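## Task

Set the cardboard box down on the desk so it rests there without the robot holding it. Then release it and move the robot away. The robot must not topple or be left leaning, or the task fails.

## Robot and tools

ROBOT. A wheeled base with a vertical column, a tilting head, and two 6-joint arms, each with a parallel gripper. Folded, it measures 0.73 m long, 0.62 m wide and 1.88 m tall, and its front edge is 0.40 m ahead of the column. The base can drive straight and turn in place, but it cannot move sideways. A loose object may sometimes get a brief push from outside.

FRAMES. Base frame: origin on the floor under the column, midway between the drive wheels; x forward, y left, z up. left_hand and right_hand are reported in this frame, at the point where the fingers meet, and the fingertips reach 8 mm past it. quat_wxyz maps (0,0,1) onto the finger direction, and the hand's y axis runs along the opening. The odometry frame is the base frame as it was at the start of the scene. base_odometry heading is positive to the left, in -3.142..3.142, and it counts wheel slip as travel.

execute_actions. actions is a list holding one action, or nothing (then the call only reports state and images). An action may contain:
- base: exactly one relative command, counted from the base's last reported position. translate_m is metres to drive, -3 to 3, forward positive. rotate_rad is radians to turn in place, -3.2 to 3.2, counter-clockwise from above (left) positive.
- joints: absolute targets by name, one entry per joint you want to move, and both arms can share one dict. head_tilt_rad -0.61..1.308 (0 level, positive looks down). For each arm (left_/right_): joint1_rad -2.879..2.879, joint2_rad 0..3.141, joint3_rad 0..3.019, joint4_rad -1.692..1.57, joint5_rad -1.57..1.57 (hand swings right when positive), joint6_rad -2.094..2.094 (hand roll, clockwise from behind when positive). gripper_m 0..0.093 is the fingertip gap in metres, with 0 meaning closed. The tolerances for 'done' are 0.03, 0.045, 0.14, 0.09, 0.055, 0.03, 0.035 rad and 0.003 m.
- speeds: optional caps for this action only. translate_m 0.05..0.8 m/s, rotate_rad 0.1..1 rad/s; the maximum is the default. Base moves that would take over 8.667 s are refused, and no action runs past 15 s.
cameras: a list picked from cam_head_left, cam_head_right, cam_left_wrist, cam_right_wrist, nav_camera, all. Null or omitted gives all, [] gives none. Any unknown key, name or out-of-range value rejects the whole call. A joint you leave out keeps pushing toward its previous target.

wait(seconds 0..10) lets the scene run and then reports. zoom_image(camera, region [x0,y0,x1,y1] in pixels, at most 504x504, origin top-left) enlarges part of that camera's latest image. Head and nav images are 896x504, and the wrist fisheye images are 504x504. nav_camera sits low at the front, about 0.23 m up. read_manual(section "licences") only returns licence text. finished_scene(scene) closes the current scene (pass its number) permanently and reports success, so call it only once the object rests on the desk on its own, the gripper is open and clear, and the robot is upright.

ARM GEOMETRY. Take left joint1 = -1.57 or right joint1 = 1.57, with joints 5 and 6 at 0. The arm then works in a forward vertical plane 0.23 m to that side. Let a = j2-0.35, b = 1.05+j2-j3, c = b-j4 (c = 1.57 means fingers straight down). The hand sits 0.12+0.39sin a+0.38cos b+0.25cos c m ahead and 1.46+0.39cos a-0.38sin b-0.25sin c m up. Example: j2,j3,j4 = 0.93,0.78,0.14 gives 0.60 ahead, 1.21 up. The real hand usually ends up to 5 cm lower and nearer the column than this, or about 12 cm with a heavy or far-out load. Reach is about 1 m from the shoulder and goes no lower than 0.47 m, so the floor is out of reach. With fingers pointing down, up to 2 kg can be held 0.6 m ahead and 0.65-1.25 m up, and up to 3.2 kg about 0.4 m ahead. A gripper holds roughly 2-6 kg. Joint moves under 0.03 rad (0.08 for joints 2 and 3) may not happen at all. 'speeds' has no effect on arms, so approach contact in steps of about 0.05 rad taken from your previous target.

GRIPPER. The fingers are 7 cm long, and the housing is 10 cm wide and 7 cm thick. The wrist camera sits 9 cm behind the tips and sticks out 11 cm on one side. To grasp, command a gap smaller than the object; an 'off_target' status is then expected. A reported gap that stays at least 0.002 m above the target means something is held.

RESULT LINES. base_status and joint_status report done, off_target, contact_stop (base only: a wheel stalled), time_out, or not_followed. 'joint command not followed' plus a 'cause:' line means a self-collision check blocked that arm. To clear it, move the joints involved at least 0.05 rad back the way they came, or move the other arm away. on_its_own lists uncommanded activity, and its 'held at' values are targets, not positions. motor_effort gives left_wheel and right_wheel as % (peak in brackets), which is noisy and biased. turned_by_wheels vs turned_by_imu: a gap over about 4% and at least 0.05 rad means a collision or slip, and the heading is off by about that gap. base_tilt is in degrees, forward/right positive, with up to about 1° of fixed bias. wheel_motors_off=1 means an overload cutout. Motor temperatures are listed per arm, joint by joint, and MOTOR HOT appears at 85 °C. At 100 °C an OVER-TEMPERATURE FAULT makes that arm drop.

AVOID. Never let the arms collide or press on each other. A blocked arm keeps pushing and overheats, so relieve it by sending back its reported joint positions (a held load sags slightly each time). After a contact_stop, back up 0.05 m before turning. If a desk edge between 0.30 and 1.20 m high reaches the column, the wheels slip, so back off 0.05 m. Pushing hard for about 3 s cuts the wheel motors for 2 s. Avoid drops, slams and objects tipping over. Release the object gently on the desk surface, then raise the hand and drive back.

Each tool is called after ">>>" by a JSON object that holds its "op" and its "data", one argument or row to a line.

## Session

>>> {"op": "execute_actions", "data": {
  "actions": []
}}

Scene clock: 0.00 s.
Motor temperatures (°C, as the motors report them): left_arm=[21 25 24 22 21 23] | right_arm=[23 23 21 23 21 24]
base_odometry: x=+0.000 y=+0.000 heading=+0.000 (m, m, rad; odometry frame)
turned_by_wheels: +0.000 (rad since the last result)
turned_by_imu: +0.000 (rad since the last result)
base_tilt: forward=-0.5 right=+0.2 (deg)
base_status: not commanded
joint_positions: head_tilt_rad=+0.867 left_joint1_rad=-1.580 left_joint2_rad=+0.854 left_joint3_rad=+0.426 left_joint4_rad=-0.950 left_joint5_rad=+0.013 left_joint6_rad=-0.108 left_gripper_m=+0.094 right_joint1_rad=+1.553 right_joint2_rad=+0.906 right_joint3_rad=+0.417 right_joint4_rad=-0.899 right_joint5_rad=+0.002 right_joint6_rad=+0.081 right_gripper_m=+0.095
joint_status: not commanded
wheel_motors_off: 0
motor_effort: left_wheel=+0 right_wheel=+4 (%)
left_hand: x=+0.1620 y=+0.2203 z=+1.2509 quat_wxyz=(+0.414, +0.048, -0.909, -0.014) (m; base frame)
right_hand: x=+0.1544 y=-0.2298 z=+1.2411 quat_wxyz=(+0.418, -0.044, -0.907, +0.023) (m; base frame)
pictures: cam_head_left, cam_head_right, cam_left_wrist, cam_right_wrist, nav_camera
camera_calibration (this result's frames):
cam_head_left: T_world_to_cam=[[0.0665963, -0.996362, -0.0531746, 0.110853], [-0.735894, -0.0130576, -0.676971, 1.07641], [0.673814, 0.0842146, -0.734086, 1.02769], [0, 0, 0, 1]] pos_world=[0.0922645, 0.0379583, 1.48901]
cam_head_right: T_world_to_cam=[[0.0804136, -0.995698, -0.0460411, 0.0105556], [-0.732525, -0.0277081, -0.680176, 1.08155], [0.675974, 0.0884217, -0.731601, 1.02645], [0, 0, 0, 1]] pos_world=[0.0975604, -0.0502822, 1.48708]
cam_left_wrist: T_world_to_cam=[[0.0793418, -0.994924, -0.0618888, 0.289028], [-0.0923083, -0.0691506, 0.993326, -1.20778], [-0.992564, -0.0730994, -0.0973263, 0.426285], [0, 0, 0, 1]] pos_world=[0.288695, 0.235204, 1.25909]
cam_right_wrist: T_world_to_cam=[[-0.056836, -0.995361, 0.077633, -0.318753], [-0.071992, 0.0816422, 0.994058, -1.19777], [-0.995785, 0.0509093, -0.0762982, 0.388337], [0, 0, 0, 1]] pos_world=[0.282353, -0.239256, 1.24503]
Images, in order (width x height): cam_head_left 896x504, cam_head_right 896x504, cam_left_wrist 504x504, cam_right_wrist 504x504, nav_camera 896x504.

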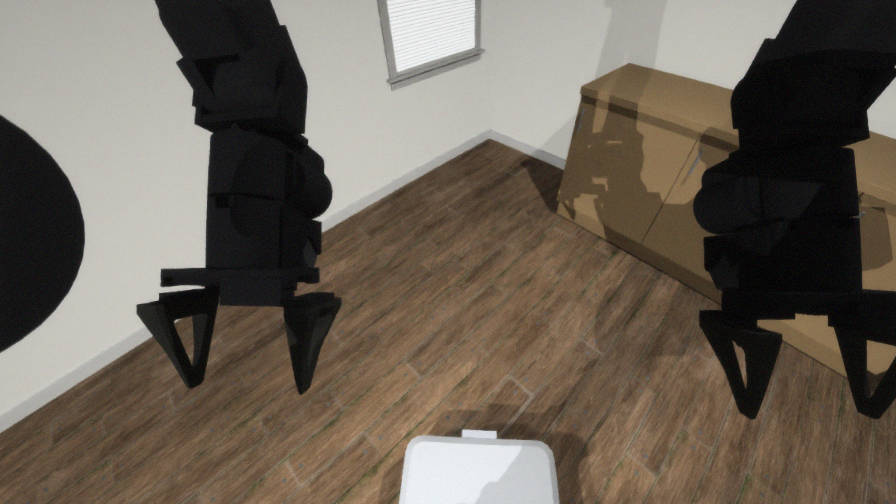

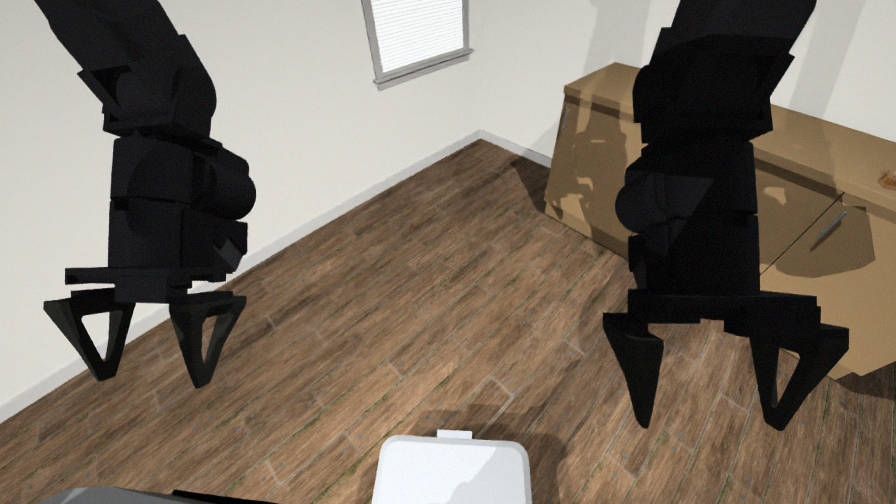

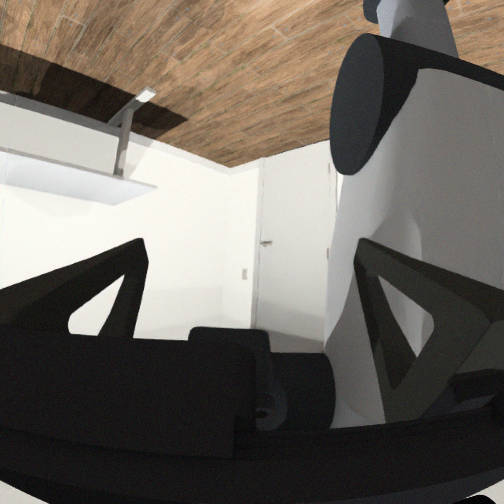

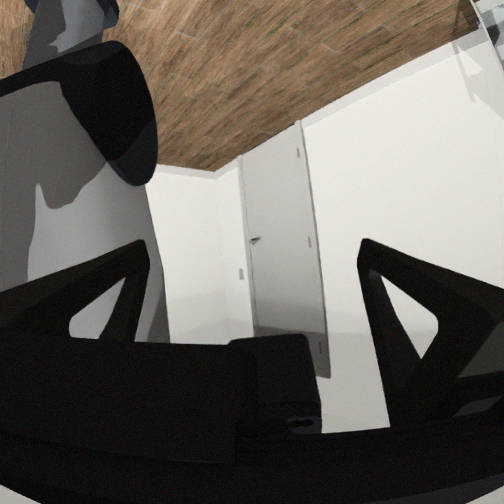

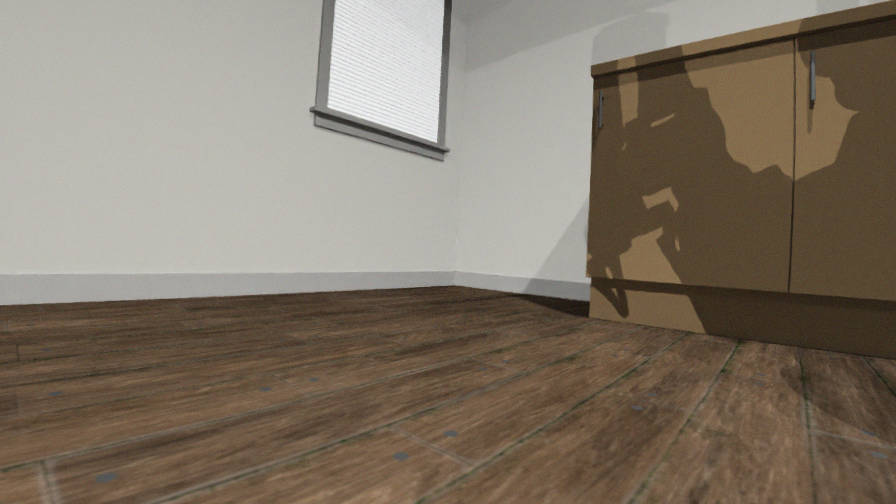

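There's something on the counter at the far right edge of the right head image. Let me zoom.

>>> {"op": "zoom_image", "data": {
  "camera": "cam_head_right",
  "region": [796, 130, 896, 230]
}}

>>> {"op": "zoom_image", "data": {
  "camera": "cam_right_wrist",
  "region": [404, 0, 504, 120]
}}

Region (796, 130, 896, 230) of cam_head_right's 896x504 image, scaled by 5.040, with more detail than that image has.

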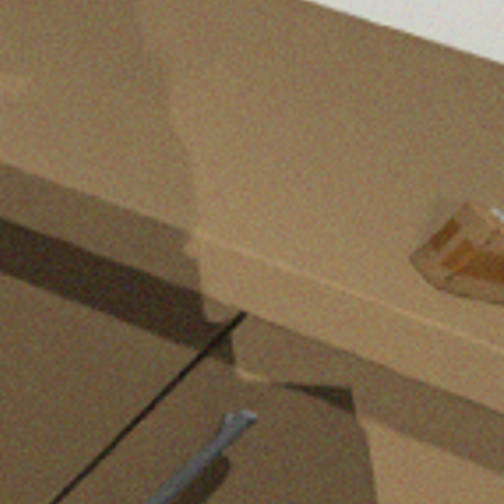

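Region (404, 0, 504, 120) of cam_right_wrist's 504x504 image, scaled by 4.200, with more detail than that image has.

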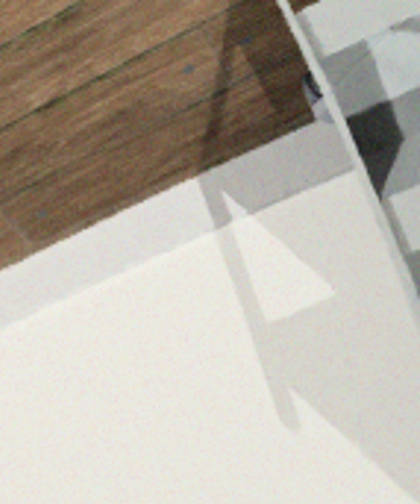

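>>> {"op": "execute_actions", "data": {
  "actions": [
    {"base": {"rotate_rad": -0.9}, "joints": {"head_tilt_rad": 0.55}}
  ],
  "cameras": ["cam_head_left", "cam_head_right", "nav_camera"]
}}

Scene clock: 13.80 s.
Motor temperatures (°C, as the motors report them): left_arm=[21 26 24 22 21 23] | right_arm=[23 23 21 23 21 24]
base_odometry: x=+0.000 y=+0.000 heading=-0.899 (m, m, rad; odometry frame)
turned_by_wheels: -0.899 (rad since the last result)
turned_by_imu: -0.893 (rad since the last result)
base_tilt: forward=-0.5 right=+0.3 (deg)
base_status: done
joint_positions: head_tilt_rad=+0.568 left_joint1_rad=-1.580 left_joint2_rad=+0.854 left_joint3_rad=+0.426 left_joint4_rad=-0.950 left_joint5_rad=+0.013 left_joint6_rad=-0.108 left_gripper_m=+0.094 right_joint1_rad=+1.553 right_joint2_rad=+0.906 right_joint3_rad=+0.417 right_joint4_rad=-0.899 right_joint5_rad=+0.002 right_joint6_rad=+0.081 right_gripper_m=+0.095
joint_status: all done
wheel_motors_off: 0
motor_effort: left_wheel=+1(26) right_wheel=-1(30) (%)
left_hand: x=+0.1620 y=+0.2203 z=+1.2509 quat_wxyz=(+0.414, +0.048, -0.909, -0.014) (m; base frame)
right_hand: x=+0.1544 y=-0.2298 z=+1.2411 quat_wxyz=(+0.418, -0.044, -0.907, +0.023) (m; base frame)
pictures: cam_head_left, cam_head_right, nav_camera
camera_calibration (this result's frames):
cam_head_left: T_world_to_cam=[[0.079313, -0.996362, -0.0311779, 0.0763424], [-0.503608, -0.0130576, -0.863834, 1.35256], [0.860284, 0.0842146, -0.502811, 0.662207], [0, 0, 0, 1]] pos_world=[0.105419, 0.0379583, 1.50373]
cam_head_right: T_world_to_cam=[[0.0904131, -0.995698, -0.0202879, -0.0296043], [-0.499443, -0.0277081, -0.865903, 1.35591], [0.861616, 0.0884217, -0.4998, 0.660189], [0, 0, 0, 1]] pos_world=[0.111049, -0.0502822, 1.50345]
Images, in order (width x height): cam_head_left 896x504, cam_head_right 896x504, nav_camera 896x504.

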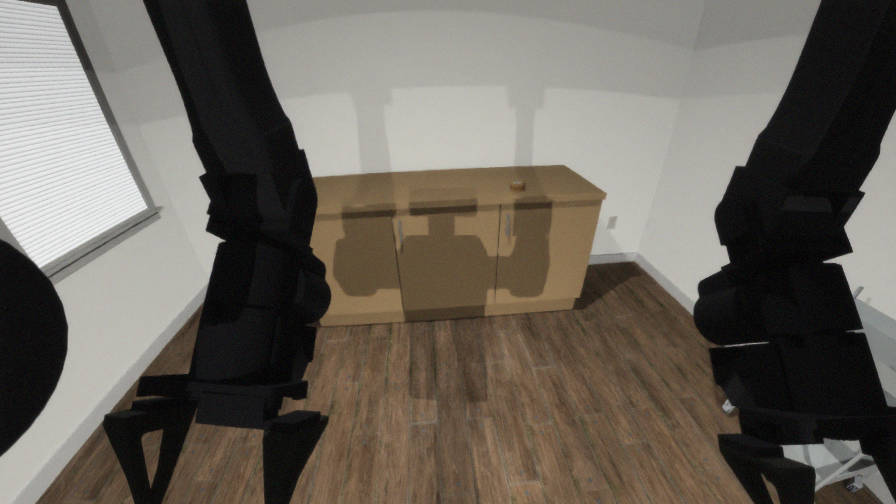

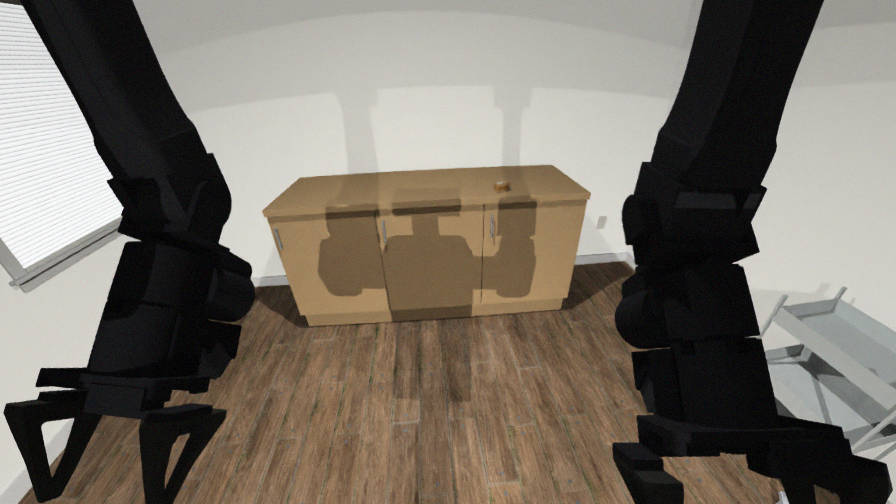

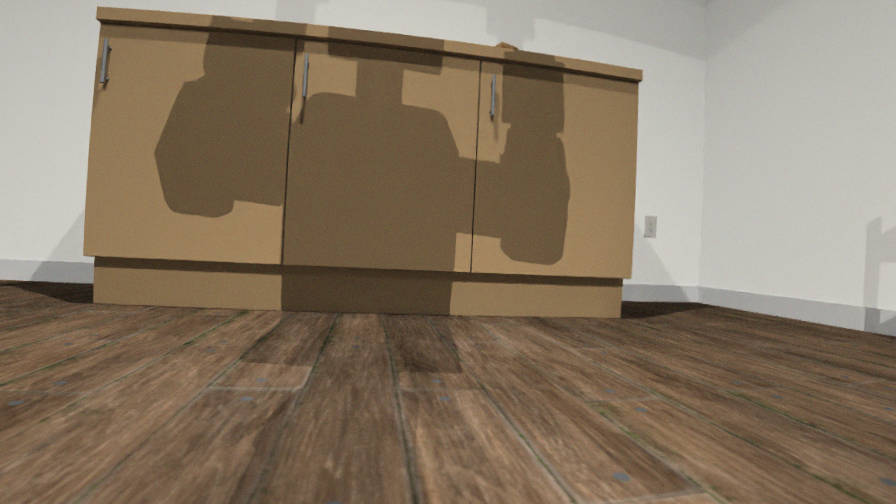

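>>> {"op": "zoom_image", "data": {
  "camera": "cam_head_left",
  "region": [495, 165, 545, 210]
}}

>>> {"op": "zoom_image", "data": {
  "camera": "cam_head_right",
  "region": [480, 165, 530, 210]
}}

>>> {"op": "zoom_image", "data": {
  "camera": "nav_camera",
  "region": [470, 25, 550, 85]
}}

Region (495, 165, 545, 210) of cam_head_left's 896x504 image, scaled by 10.080, with more detail than that image has; it fills the top 454 rows of this view, and the rest is white.

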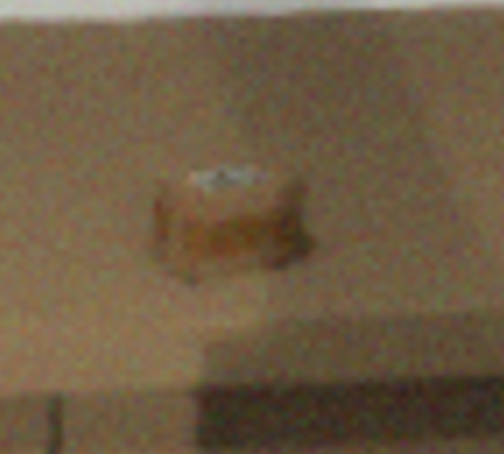

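Region (480, 165, 530, 210) of cam_head_right's 896x504 image, scaled by 10.080, with more detail than that image has; it fills the top 454 rows of this view, and the rest is white.

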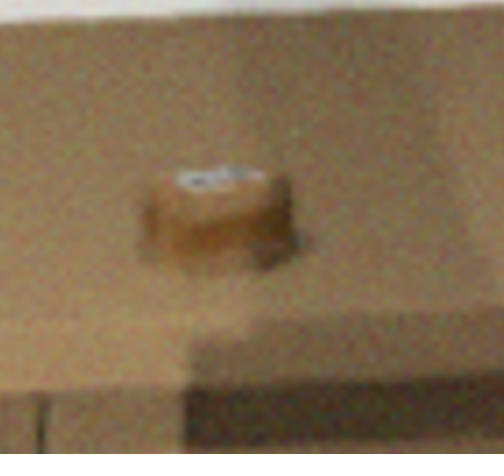

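Region (470, 25, 550, 85) of nav_camera's 896x504 image, scaled by 6.300, with more detail than that image has; it fills the top 378 rows of this view, and the rest is white.

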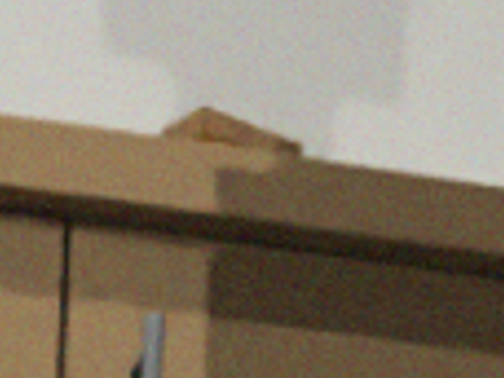

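>>> {"op": "execute_actions", "data": {
  "actions": [
    {"base": {"translate_m": 1.25}, "joints": {"head_tilt_rad": 0.85, "right_joint1_rad": 1.57, "right_joint2_rad": 1.38, "right_joint3_rad": 1.26, "right_joint4_rad": -0.39, "right_joint5_rad": 0, "right_joint6_rad": 1.13}}
  ],
  "cameras": ["cam_head_left", "cam_head_right", "cam_right_wrist", "nav_camera"]
}}

Scene clock: 44.20 s.
Motor temperatures (°C, as the motors report them): left_arm=[21 26 24 22 21 23] | right_arm=[23 24 21 23 21 24]
base_odometry: x=+0.778 y=-0.979 heading=-0.899 (m, m, rad; odometry frame)
turned_by_wheels: +0.000 (rad since the last result)
turned_by_imu: +0.000 (rad since the last result)
base_tilt: forward=-0.6 right=+0.2 (deg)
base_status: done
joint_positions: head_tilt_rad=+0.852 left_joint1_rad=-1.580 left_joint2_rad=+0.854 left_joint3_rad=+0.424 left_joint4_rad=-0.950 left_joint5_rad=+0.013 left_joint6_rad=-0.108 left_gripper_m=+0.094 right_joint1_rad=+1.557 right_joint2_rad=+1.380 right_joint3_rad=+1.252 right_joint4_rad=-0.395 right_joint5_rad=+0.002 right_joint6_rad=+1.123 right_gripper_m=+0.095
joint_status: all done
wheel_motors_off: 0
motor_effort: left_wheel=+1(55) right_wheel=+0(34) (%)
left_hand: x=+0.1609 y=+0.2203 z=+1.2512 quat_wxyz=(+0.415, +0.048, -0.908, -0.014) (m; base frame)
right_hand: x=+0.6020 y=-0.2342 z=+1.0547 quat_wxyz=(-0.004, -0.535, -0.845, +0.006) (m; base frame)
pictures: cam_head_left, cam_head_right, cam_right_wrist, nav_camera
camera_calibration (this result's frames):
cam_head_left: T_world_to_cam=[[0.0673909, -0.996362, -0.0521639, 0.109257], [-0.725597, -0.0130576, -0.687996, 1.09287], [0.684812, 0.0842146, -0.723837, 1.01136], [0, 0, 0, 1]] pos_world=[0.0930289, 0.0379583, 1.48965]
cam_head_right: T_world_to_cam=[[0.081099, -0.995698, -0.0448227, 0.00864506], [-0.72218, -0.0277081, -0.69115, 1.09793], [0.686934, 0.0884217, -0.72132, 1.01006], [0, 0, 0, 1]] pos_world=[0.0983534, -0.0502822, 1.4878]
cam_right_wrist: T_world_to_cam=[[-0.903169, -0.429225, 0.00716208, 0.433177], [-0.34582, 0.737352, 0.580276, -0.225125], [-0.25435, 0.521611, -0.814388, 1.26247], [0, 0, 0, 1]] pos_world=[0.634489, -0.306593, 1.15568]
Images, in order (width x height): cam_head_left 896x504, cam_head_right 896x504, cam_right_wrist 504x504, nav_camera 896x504.

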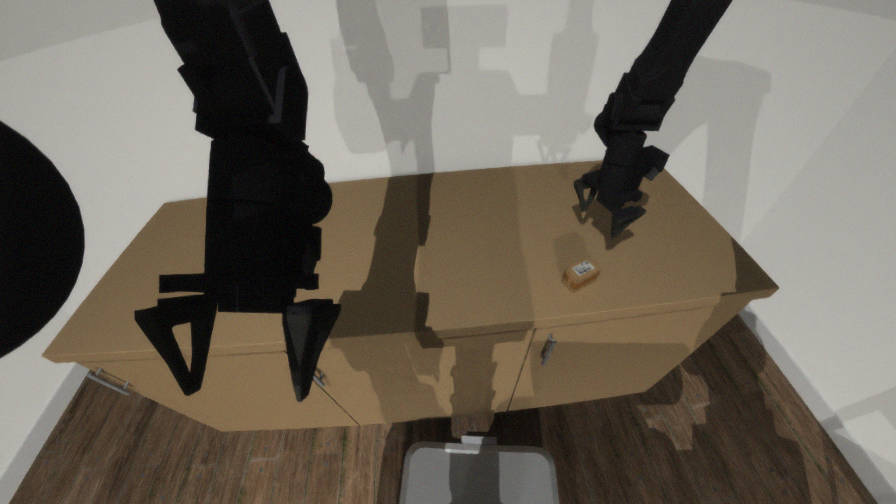

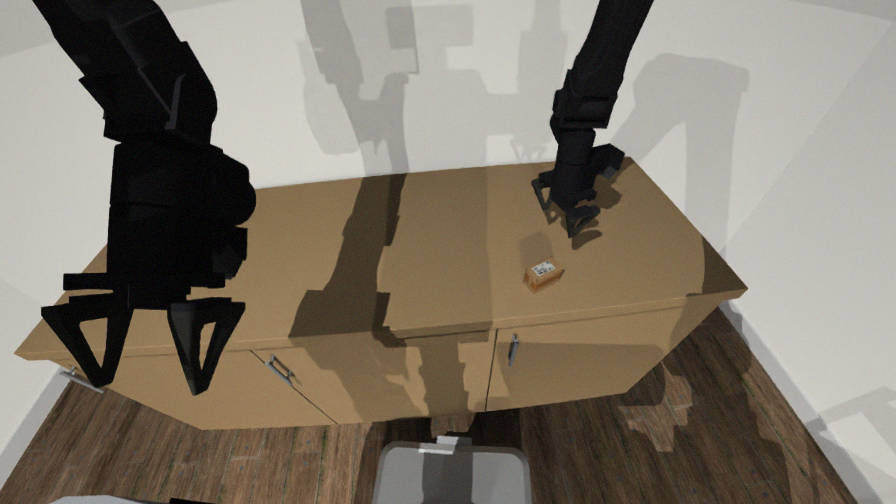

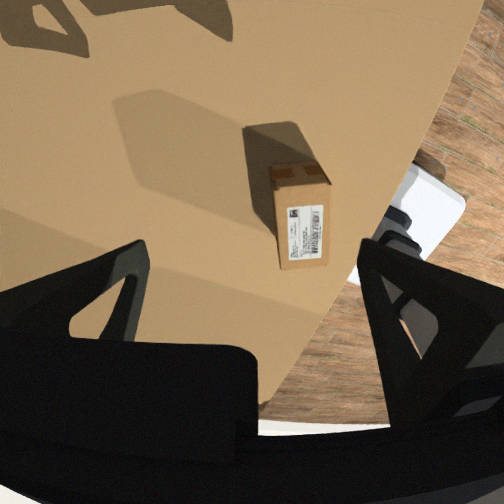

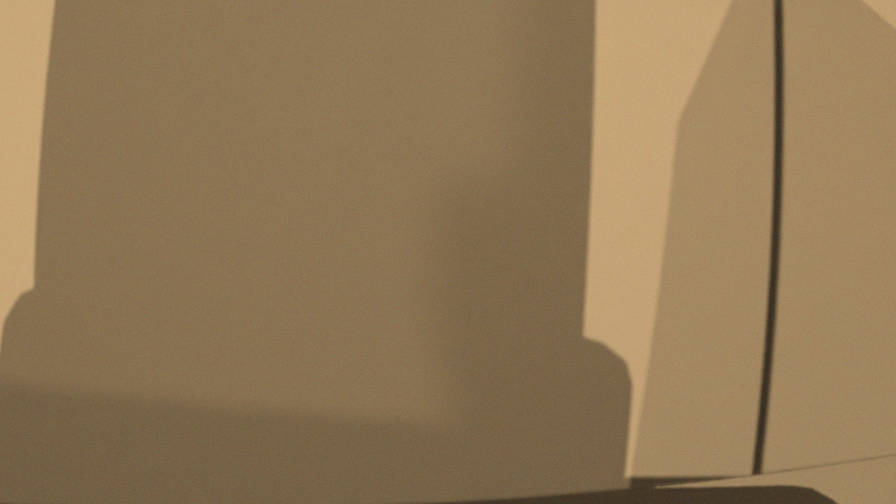

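>>> {"op": "zoom_image", "data": {
  "camera": "cam_right_wrist",
  "region": [235, 145, 375, 285]
}}

>>> {"op": "zoom_image", "data": {
  "camera": "cam_head_left",
  "region": [550, 245, 610, 305]
}}

>>> {"op": "zoom_image", "data": {
  "camera": "cam_head_right",
  "region": [512, 245, 572, 305]
}}

Region (235, 145, 375, 285) of cam_right_wrist's 504x504 image, scaled by 3.600, with more detail than that image has.

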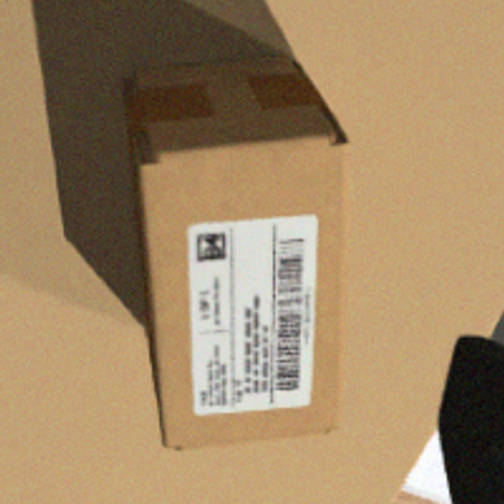

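Region (550, 245, 610, 305) of cam_head_left's 896x504 image, scaled by 8.400, with more detail than that image has.

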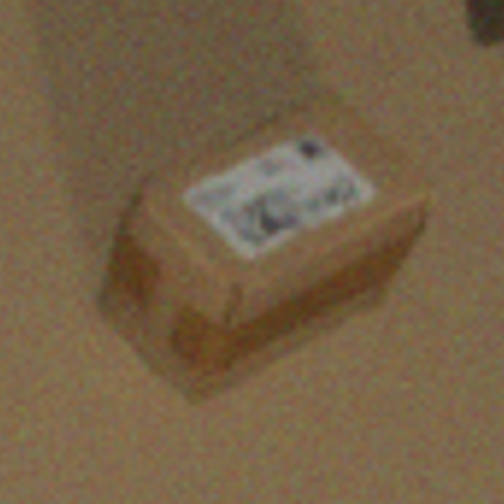

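Region (512, 245, 572, 305) of cam_head_right's 896x504 image, scaled by 8.400, with more detail than that image has.

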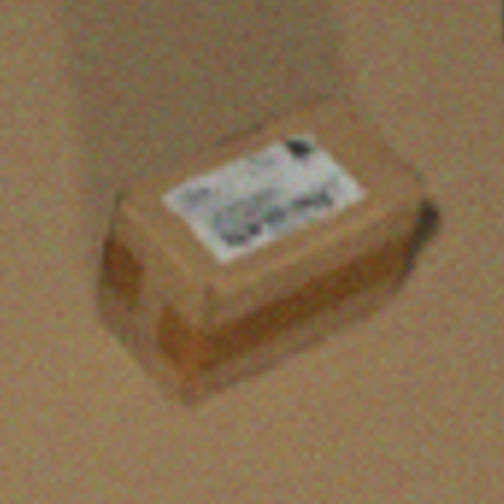

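>>> {"op": "execute_actions", "data": {
  "actions": [
    {"base": {"translate_m": -0.055}, "joints": {"right_joint1_rad": 1.603, "right_joint2_rad": 1.665, "right_joint3_rad": 1.42, "right_joint4_rad": -0.26, "right_joint6_rad": 1.015}}
  ],
  "cameras": ["cam_head_left", "cam_head_right", "cam_right_wrist"]
}}

Scene clock: 86.00 s.
Motor temperatures (°C, as the motors report them): left_arm=[21 25 24 22 21 23] | right_arm=[23 27 22 23 21 24]
base_odometry: x=+0.743 y=-0.936 heading=-0.899 (m, m, rad; odometry frame)
turned_by_wheels: +0.000 (rad since the last result)
turned_by_imu: -0.001 (rad since the last result)
base_tilt: forward=-0.6 right=+0.2 (deg)
base_status: done
joint_positions: head_tilt_rad=+0.853 left_joint1_rad=-1.580 left_joint2_rad=+0.853 left_joint3_rad=+0.422 left_joint4_rad=-0.950 left_joint5_rad=+0.013 left_joint6_rad=-0.108 left_gripper_m=+0.094 right_joint1_rad=+1.597 right_joint2_rad=+1.599 right_joint3_rad=+1.423 right_joint4_rad=-0.267 right_joint5_rad=+0.004 right_joint6_rad=+1.014 right_gripper_m=+0.095
joint_status: all done
wheel_motors_off: 0
motor_effort: left_wheel=+1(35) right_wheel=+0(29) (%)
left_hand: x=+0.1601 y=+0.2203 z=+1.2515 quat_wxyz=(+0.415, +0.048, -0.908, -0.014) (m; base frame)
right_hand: x=+0.6389 y=-0.2079 z=+0.9722 quat_wxyz=(-0.031, -0.480, -0.876, -0.028) (m; base frame)
pictures: cam_head_left, cam_head_right, cam_right_wrist
camera_calibration (this result's frames):
cam_head_left: T_world_to_cam=[[0.0673629, -0.996362, -0.0522001, 0.109314], [-0.725967, -0.0130576, -0.687606, 1.09229], [0.684423, 0.0842146, -0.724205, 1.01195], [0, 0, 0, 1]] pos_world=[0.0930019, 0.0379583, 1.48963]
cam_head_right: T_world_to_cam=[[0.0810749, -0.995698, -0.0448663, 0.00871338], [-0.722551, -0.0277081, -0.690762, 1.09735], [0.686547, 0.0884217, -0.721689, 1.01065], [0, 0, 0, 1]] pos_world=[0.0983253, -0.0502822, 1.48777]
cam_right_wrist: T_world_to_cam=[[-0.838004, -0.540385, -0.0757228, 0.49423], [-0.482033, 0.668085, 0.566838, -0.0981524], [-0.255722, 0.511514, -0.820342, 1.1955], [0, 0, 0, 1]] pos_world=[0.67257, -0.278867, 1.07378]
Images, in order (width x height): cam_head_left 896x504, cam_head_right 896x504, cam_right_wrist 504x504.

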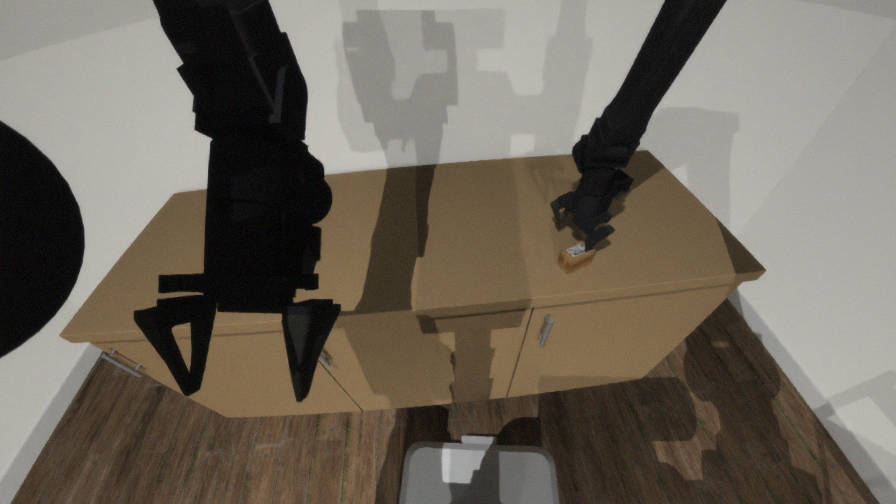

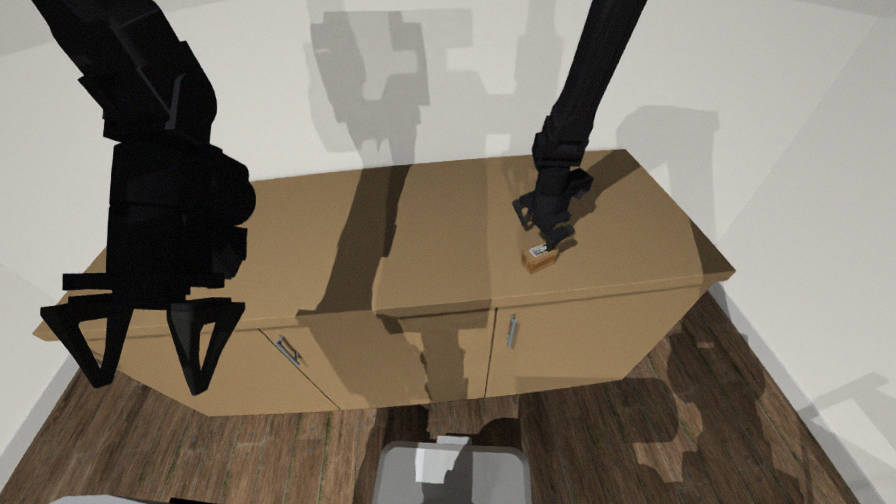

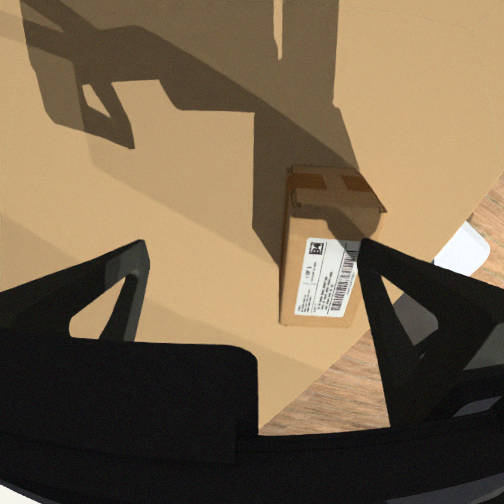

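>>> {"op": "execute_actions", "data": {
  "actions": []
}}

Scene clock: 98.53 s.
Motor temperatures (°C, as the motors report them): left_arm=[21 25 24 22 21 23] | right_arm=[23 27 22 23 21 24]
base_odometry: x=+0.743 y=-0.936 heading=-0.899 (m, m, rad; odometry frame)
turned_by_wheels: +0.000 (rad since the last result)
turned_by_imu: +0.000 (rad since the last result)
base_tilt: forward=-0.5 right=+0.2 (deg)
base_status: done
joint_positions: head_tilt_rad=+0.853 left_joint1_rad=-1.580 left_joint2_rad=+0.853 left_joint3_rad=+0.422 left_joint4_rad=-0.950 left_joint5_rad=+0.013 left_joint6_rad=-0.108 left_gripper_m=+0.094 right_joint1_rad=+1.597 right_joint2_rad=+1.599 right_joint3_rad=+1.423 right_joint4_rad=-0.267 right_joint5_rad=+0.004 right_joint6_rad=+1.014 right_gripper_m=+0.095
joint_status: all done
wheel_motors_off: 0
motor_effort: left_wheel=+1(35) right_wheel=+0(29) (%)
left_hand: x=+0.1601 y=+0.2203 z=+1.2515 quat_wxyz=(+0.415, +0.048, -0.908, -0.014) (m; base frame)
right_hand: x=+0.6389 y=-0.2079 z=+0.9722 quat_wxyz=(-0.031, -0.480, -0.876, -0.028) (m; base frame)
pictures: cam_head_left, cam_head_right, cam_left_wrist, cam_right_wrist, nav_camera
camera_calibration (this result's frames):
cam_head_left: T_world_to_cam=[[0.0673629, -0.996362, -0.0522001, 0.109314], [-0.725967, -0.0130576, -0.687606, 1.09229], [0.684423, 0.0842146, -0.724205, 1.01195], [0, 0, 0, 1]] pos_world=[0.0930019, 0.0379583, 1.48963]
cam_head_right: T_world_to_cam=[[0.0810749, -0.995698, -0.0448663, 0.00871338], [-0.722551, -0.0277081, -0.690762, 1.09735], [0.686547, 0.0884217, -0.721689, 1.01065], [0, 0, 0, 1]] pos_world=[0.0983253, -0.0502822, 1.48777]
cam_left_wrist: T_world_to_cam=[[0.0791557, -0.994925, -0.0621122, 0.289534], [-0.089657, -0.0691606, 0.993569, -1.20928], [-0.992822, -0.0730778, -0.0946765, 0.421249], [0, 0, 0, 1]] pos_world=[0.286887, 0.235214, 1.25937]
cam_right_wrist: T_world_to_cam=[[-0.838004, -0.540385, -0.0757228, 0.49423], [-0.482033, 0.668085, 0.566838, -0.0981524], [-0.255722, 0.511514, -0.820342, 1.1955], [0, 0, 0, 1]] pos_world=[0.67257, -0.278867, 1.07378]
Images, in order (width x height): cam_head_left 896x504, cam_head_right 896x504, cam_left_wrist 504x504, cam_right_wrist 504x504, nav_camera 896x504.

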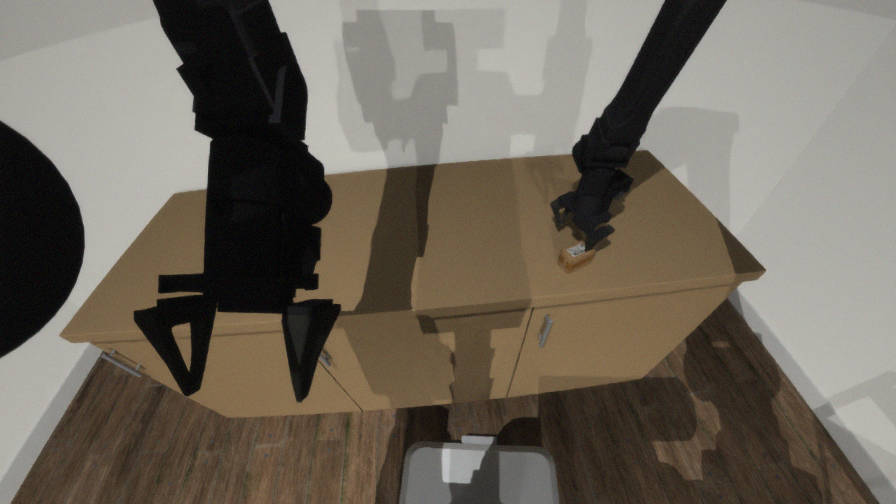

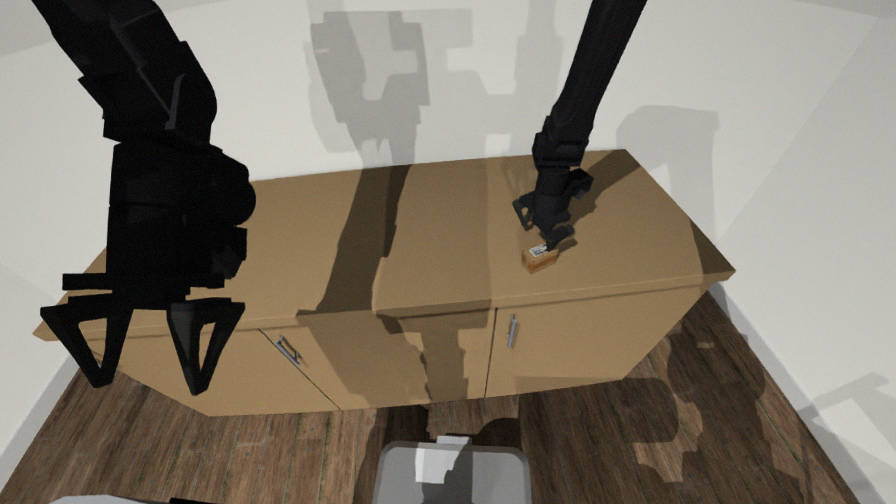

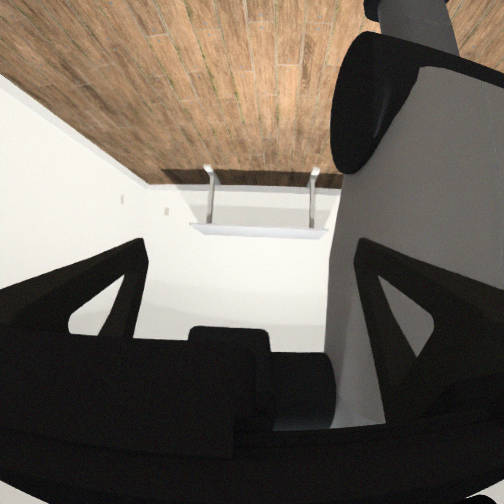

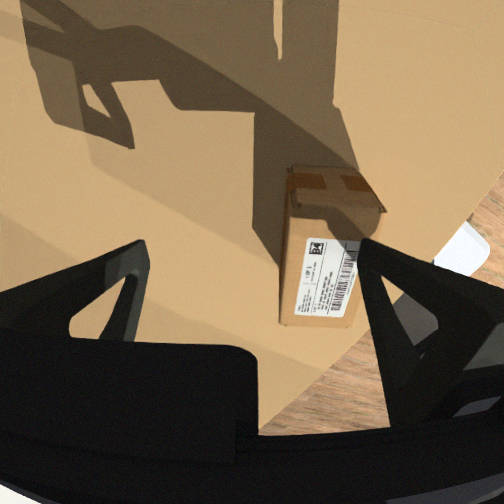

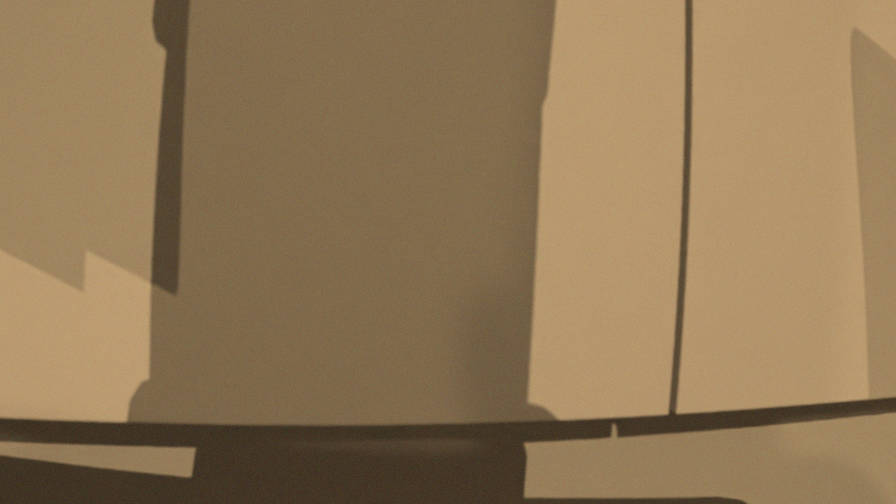

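>>> {"op": "zoom_image", "data": {
  "camera": "cam_right_wrist",
  "region": [100, 130, 440, 400]
}}

>>> {"op": "zoom_image", "data": {
  "camera": "cam_head_left",
  "region": [510, 170, 670, 300]
}}

>>> {"op": "zoom_image", "data": {
  "camera": "cam_head_right",
  "region": [470, 170, 630, 300]
}}

Region (100, 130, 440, 400) of cam_right_wrist's 504x504 image, scaled by 1.482, with more detail than that image has; it fills the top 400 rows of this view, and the rest is white.

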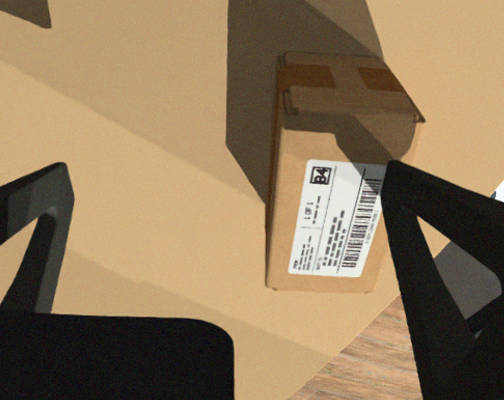

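Region (510, 170, 670, 300) of cam_head_left's 896x504 image, scaled by 3.150, with more detail than that image has; it fills the top 410 rows of this view, and the rest is white.

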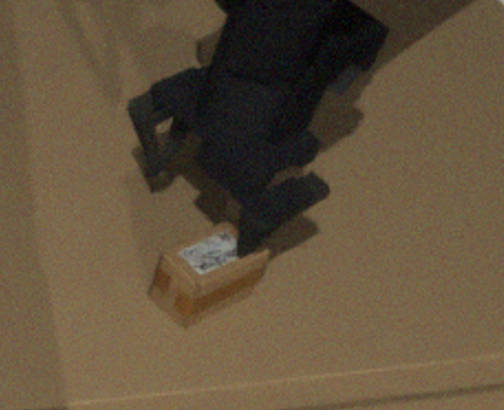

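Region (470, 170, 630, 300) of cam_head_right's 896x504 image, scaled by 3.150, with more detail than that image has; it fills the top 410 rows of this view, and the rest is white.

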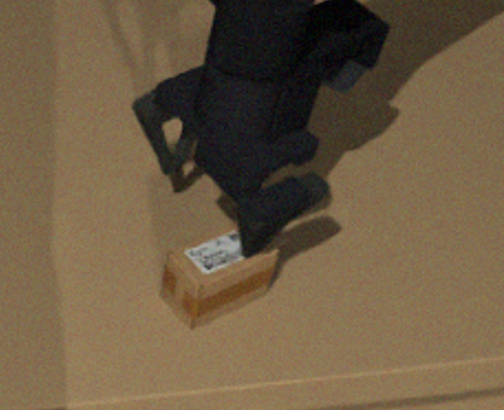

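>>> {"op": "execute_actions", "data": {
  "actions": [
    {"joints": {"right_joint2_rad": 1.53}}
  ],
  "cameras": ["cam_right_wrist", "cam_head_right"]
}}

Scene clock: 139.10 s.
Motor temperatures (°C, as the motors report them): left_arm=[21 25 24 22 21 23] | right_arm=[23 27 22 23 21 24]
base_odometry: x=+0.743 y=-0.936 heading=-0.899 (m, m, rad; odometry frame)
turned_by_wheels: +0.000 (rad since the last result)
turned_by_imu: -0.001 (rad since the last result)
base_tilt: forward=-0.6 right=+0.2 (deg)
base_status: not commanded
joint_positions: head_tilt_rad=+0.853 left_joint1_rad=-1.580 left_joint2_rad=+0.853 left_joint3_rad=+0.422 left_joint4_rad=-0.950 left_joint5_rad=+0.013 left_joint6_rad=-0.108 left_gripper_m=+0.094 right_joint1_rad=+1.597 right_joint2_rad=+1.549 right_joint3_rad=+1.416 right_joint4_rad=-0.267 right_joint5_rad=+0.003 right_joint6_rad=+1.014 right_gripper_m=+0.095
joint_status: all done
wheel_motors_off: 0
motor_effort: left_wheel=+0(0) right_wheel=+0(0) (%)
left_hand: x=+0.1601 y=+0.2203 z=+1.2515 quat_wxyz=(+0.415, +0.048, -0.908, -0.014) (m; base frame)
right_hand: x=+0.6589 y=-0.2080 z=+0.9978 quat_wxyz=(-0.049, -0.480, -0.875, -0.039) (m; base frame)
pictures: cam_head_right, cam_right_wrist
camera_calibration (this result's frames):
cam_head_right: T_world_to_cam=[[0.0810749, -0.995698, -0.0448663, 0.00871337], [-0.722551, -0.0277081, -0.690762, 1.09735], [0.686547, 0.0884217, -0.721689, 1.01065], [0, 0, 0, 1]] pos_world=[0.0983253, -0.0502822, 1.48777]
cam_right_wrist: T_world_to_cam=[[-0.83427, -0.539476, -0.113835, 0.548678], [-0.506084, 0.667337, 0.546389, -0.066869], [-0.218797, 0.513446, -0.829759, 1.20711], [0, 0, 0, 1]] pos_world=[0.688017, -0.279165, 1.10061]
Images, in order (width x height): cam_head_right 896x504, cam_right_wrist 504x504.

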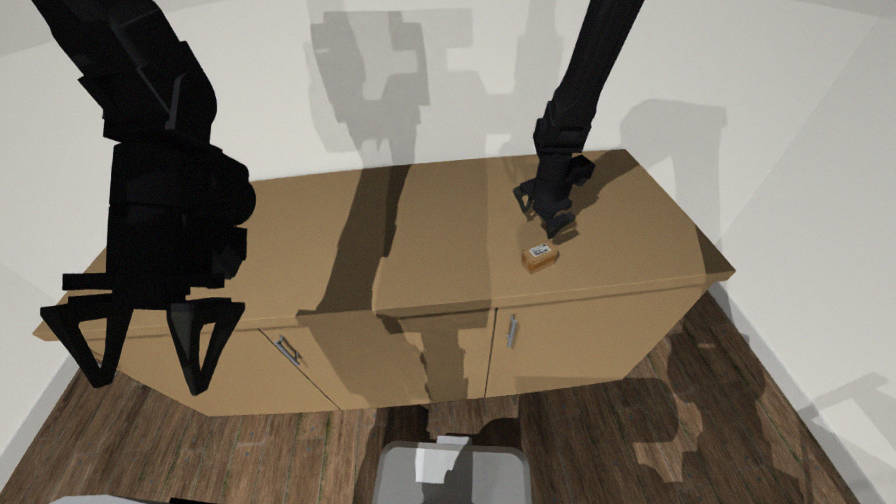

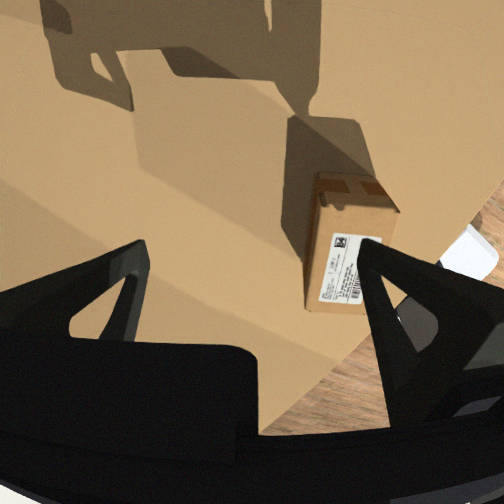

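>>> {"op": "zoom_image", "data": {
  "camera": "cam_right_wrist",
  "region": [260, 140, 460, 340]
}}

Region (260, 140, 460, 340) of cam_right_wrist's 504x504 image, scaled by 2.520, with more detail than that image has.

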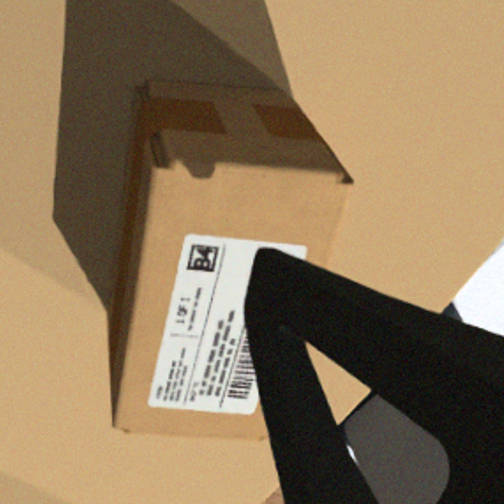

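>>> {"op": "execute_actions", "data": {
  "actions": [
    {"joints": {"right_joint3_rad": 1.315, "right_joint4_rad": -0.295}}
  ],
  "cameras": ["cam_right_wrist", "cam_head_right"]
}}

Scene clock: 162.27 s.
Motor temperatures (°C, as the motors report them): left_arm=[21 25 24 22 21 23] | right_arm=[23 29 22 23 21 24]
base_odometry: x=+0.743 y=-0.936 heading=-0.899 (m, m, rad; odometry frame)
turned_by_wheels: +0.000 (rad since the last result)
turned_by_imu: -0.001 (rad since the last result)
base_tilt: forward=-0.6 right=+0.1 (deg)
base_status: not commanded
joint_positions: head_tilt_rad=+0.853 left_joint1_rad=-1.580 left_joint2_rad=+0.853 left_joint3_rad=+0.422 left_joint4_rad=-0.950 left_joint5_rad=+0.013 left_joint6_rad=-0.108 left_gripper_m=+0.094 right_joint1_rad=+1.597 right_joint2_rad=+1.541 right_joint3_rad=+1.302 right_joint4_rad=-0.292 right_joint5_rad=+0.003 right_joint6_rad=+1.014 right_gripper_m=+0.095
joint_status: all done
wheel_motors_off: 0
motor_effort: left_wheel=-1(1) right_wheel=+0(1) (%)
left_hand: x=+0.1601 y=+0.2203 z=+1.2515 quat_wxyz=(+0.415, +0.048, -0.908, -0.014) (m; base frame)
right_hand: x=+0.5870 y=-0.2086 z=+0.9850 quat_wxyz=(+0.008, -0.480, -0.877, -0.007) (m; base frame)
pictures: cam_head_right, cam_right_wrist
camera_calibration (this result's frames):
cam_head_right: T_world_to_cam=[[0.0810749, -0.995698, -0.0448663, 0.00871336], [-0.722551, -0.0277081, -0.690762, 1.09735], [0.686547, 0.0884217, -0.721689, 1.01065], [0, 0, 0, 1]] pos_world=[0.0983253, -0.0502822, 1.48777]
cam_right_wrist: T_world_to_cam=[[-0.840313, -0.542097, -0.00193758, 0.379621], [-0.431645, 0.666928, 0.607363, -0.199694], [-0.327958, 0.511212, -0.794422, 1.20989], [0, 0, 0, 1]] pos_world=[0.629596, -0.279535, 1.08318]
Images, in order (width x height): cam_head_right 896x504, cam_right_wrist 504x504.

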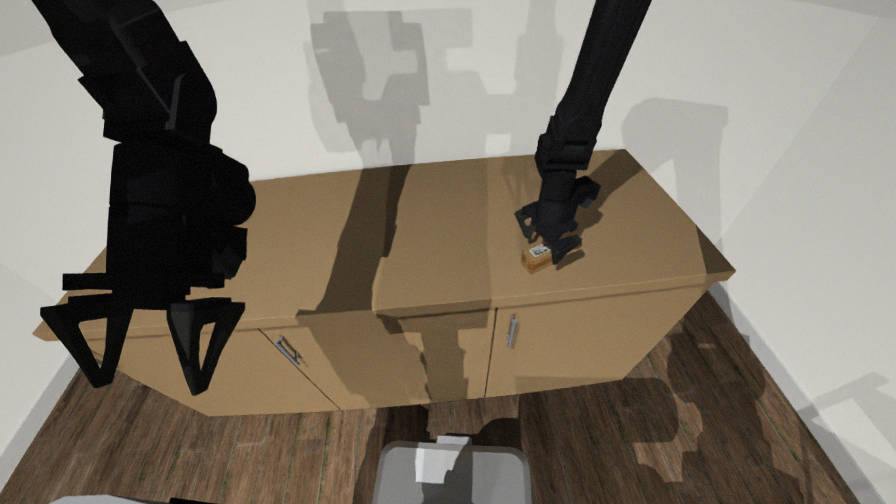

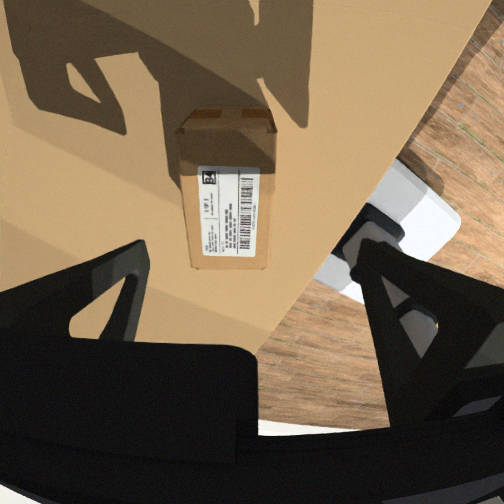

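>>> {"op": "zoom_image", "data": {
  "camera": "cam_right_wrist",
  "region": [120, 80, 400, 320]
}}

Region (120, 80, 400, 320) of cam_right_wrist's 504x504 image, scaled by 1.800, with more detail than that image has; it fills the top 432 rows of this view, and the rest is white.

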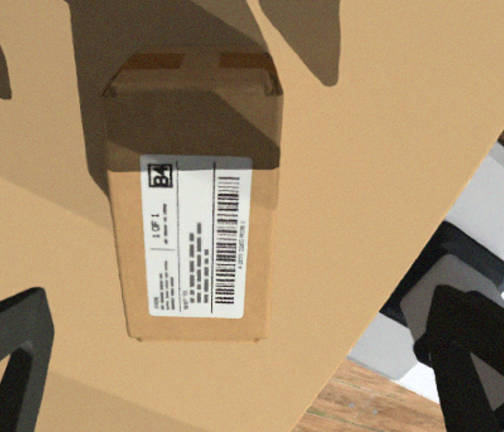

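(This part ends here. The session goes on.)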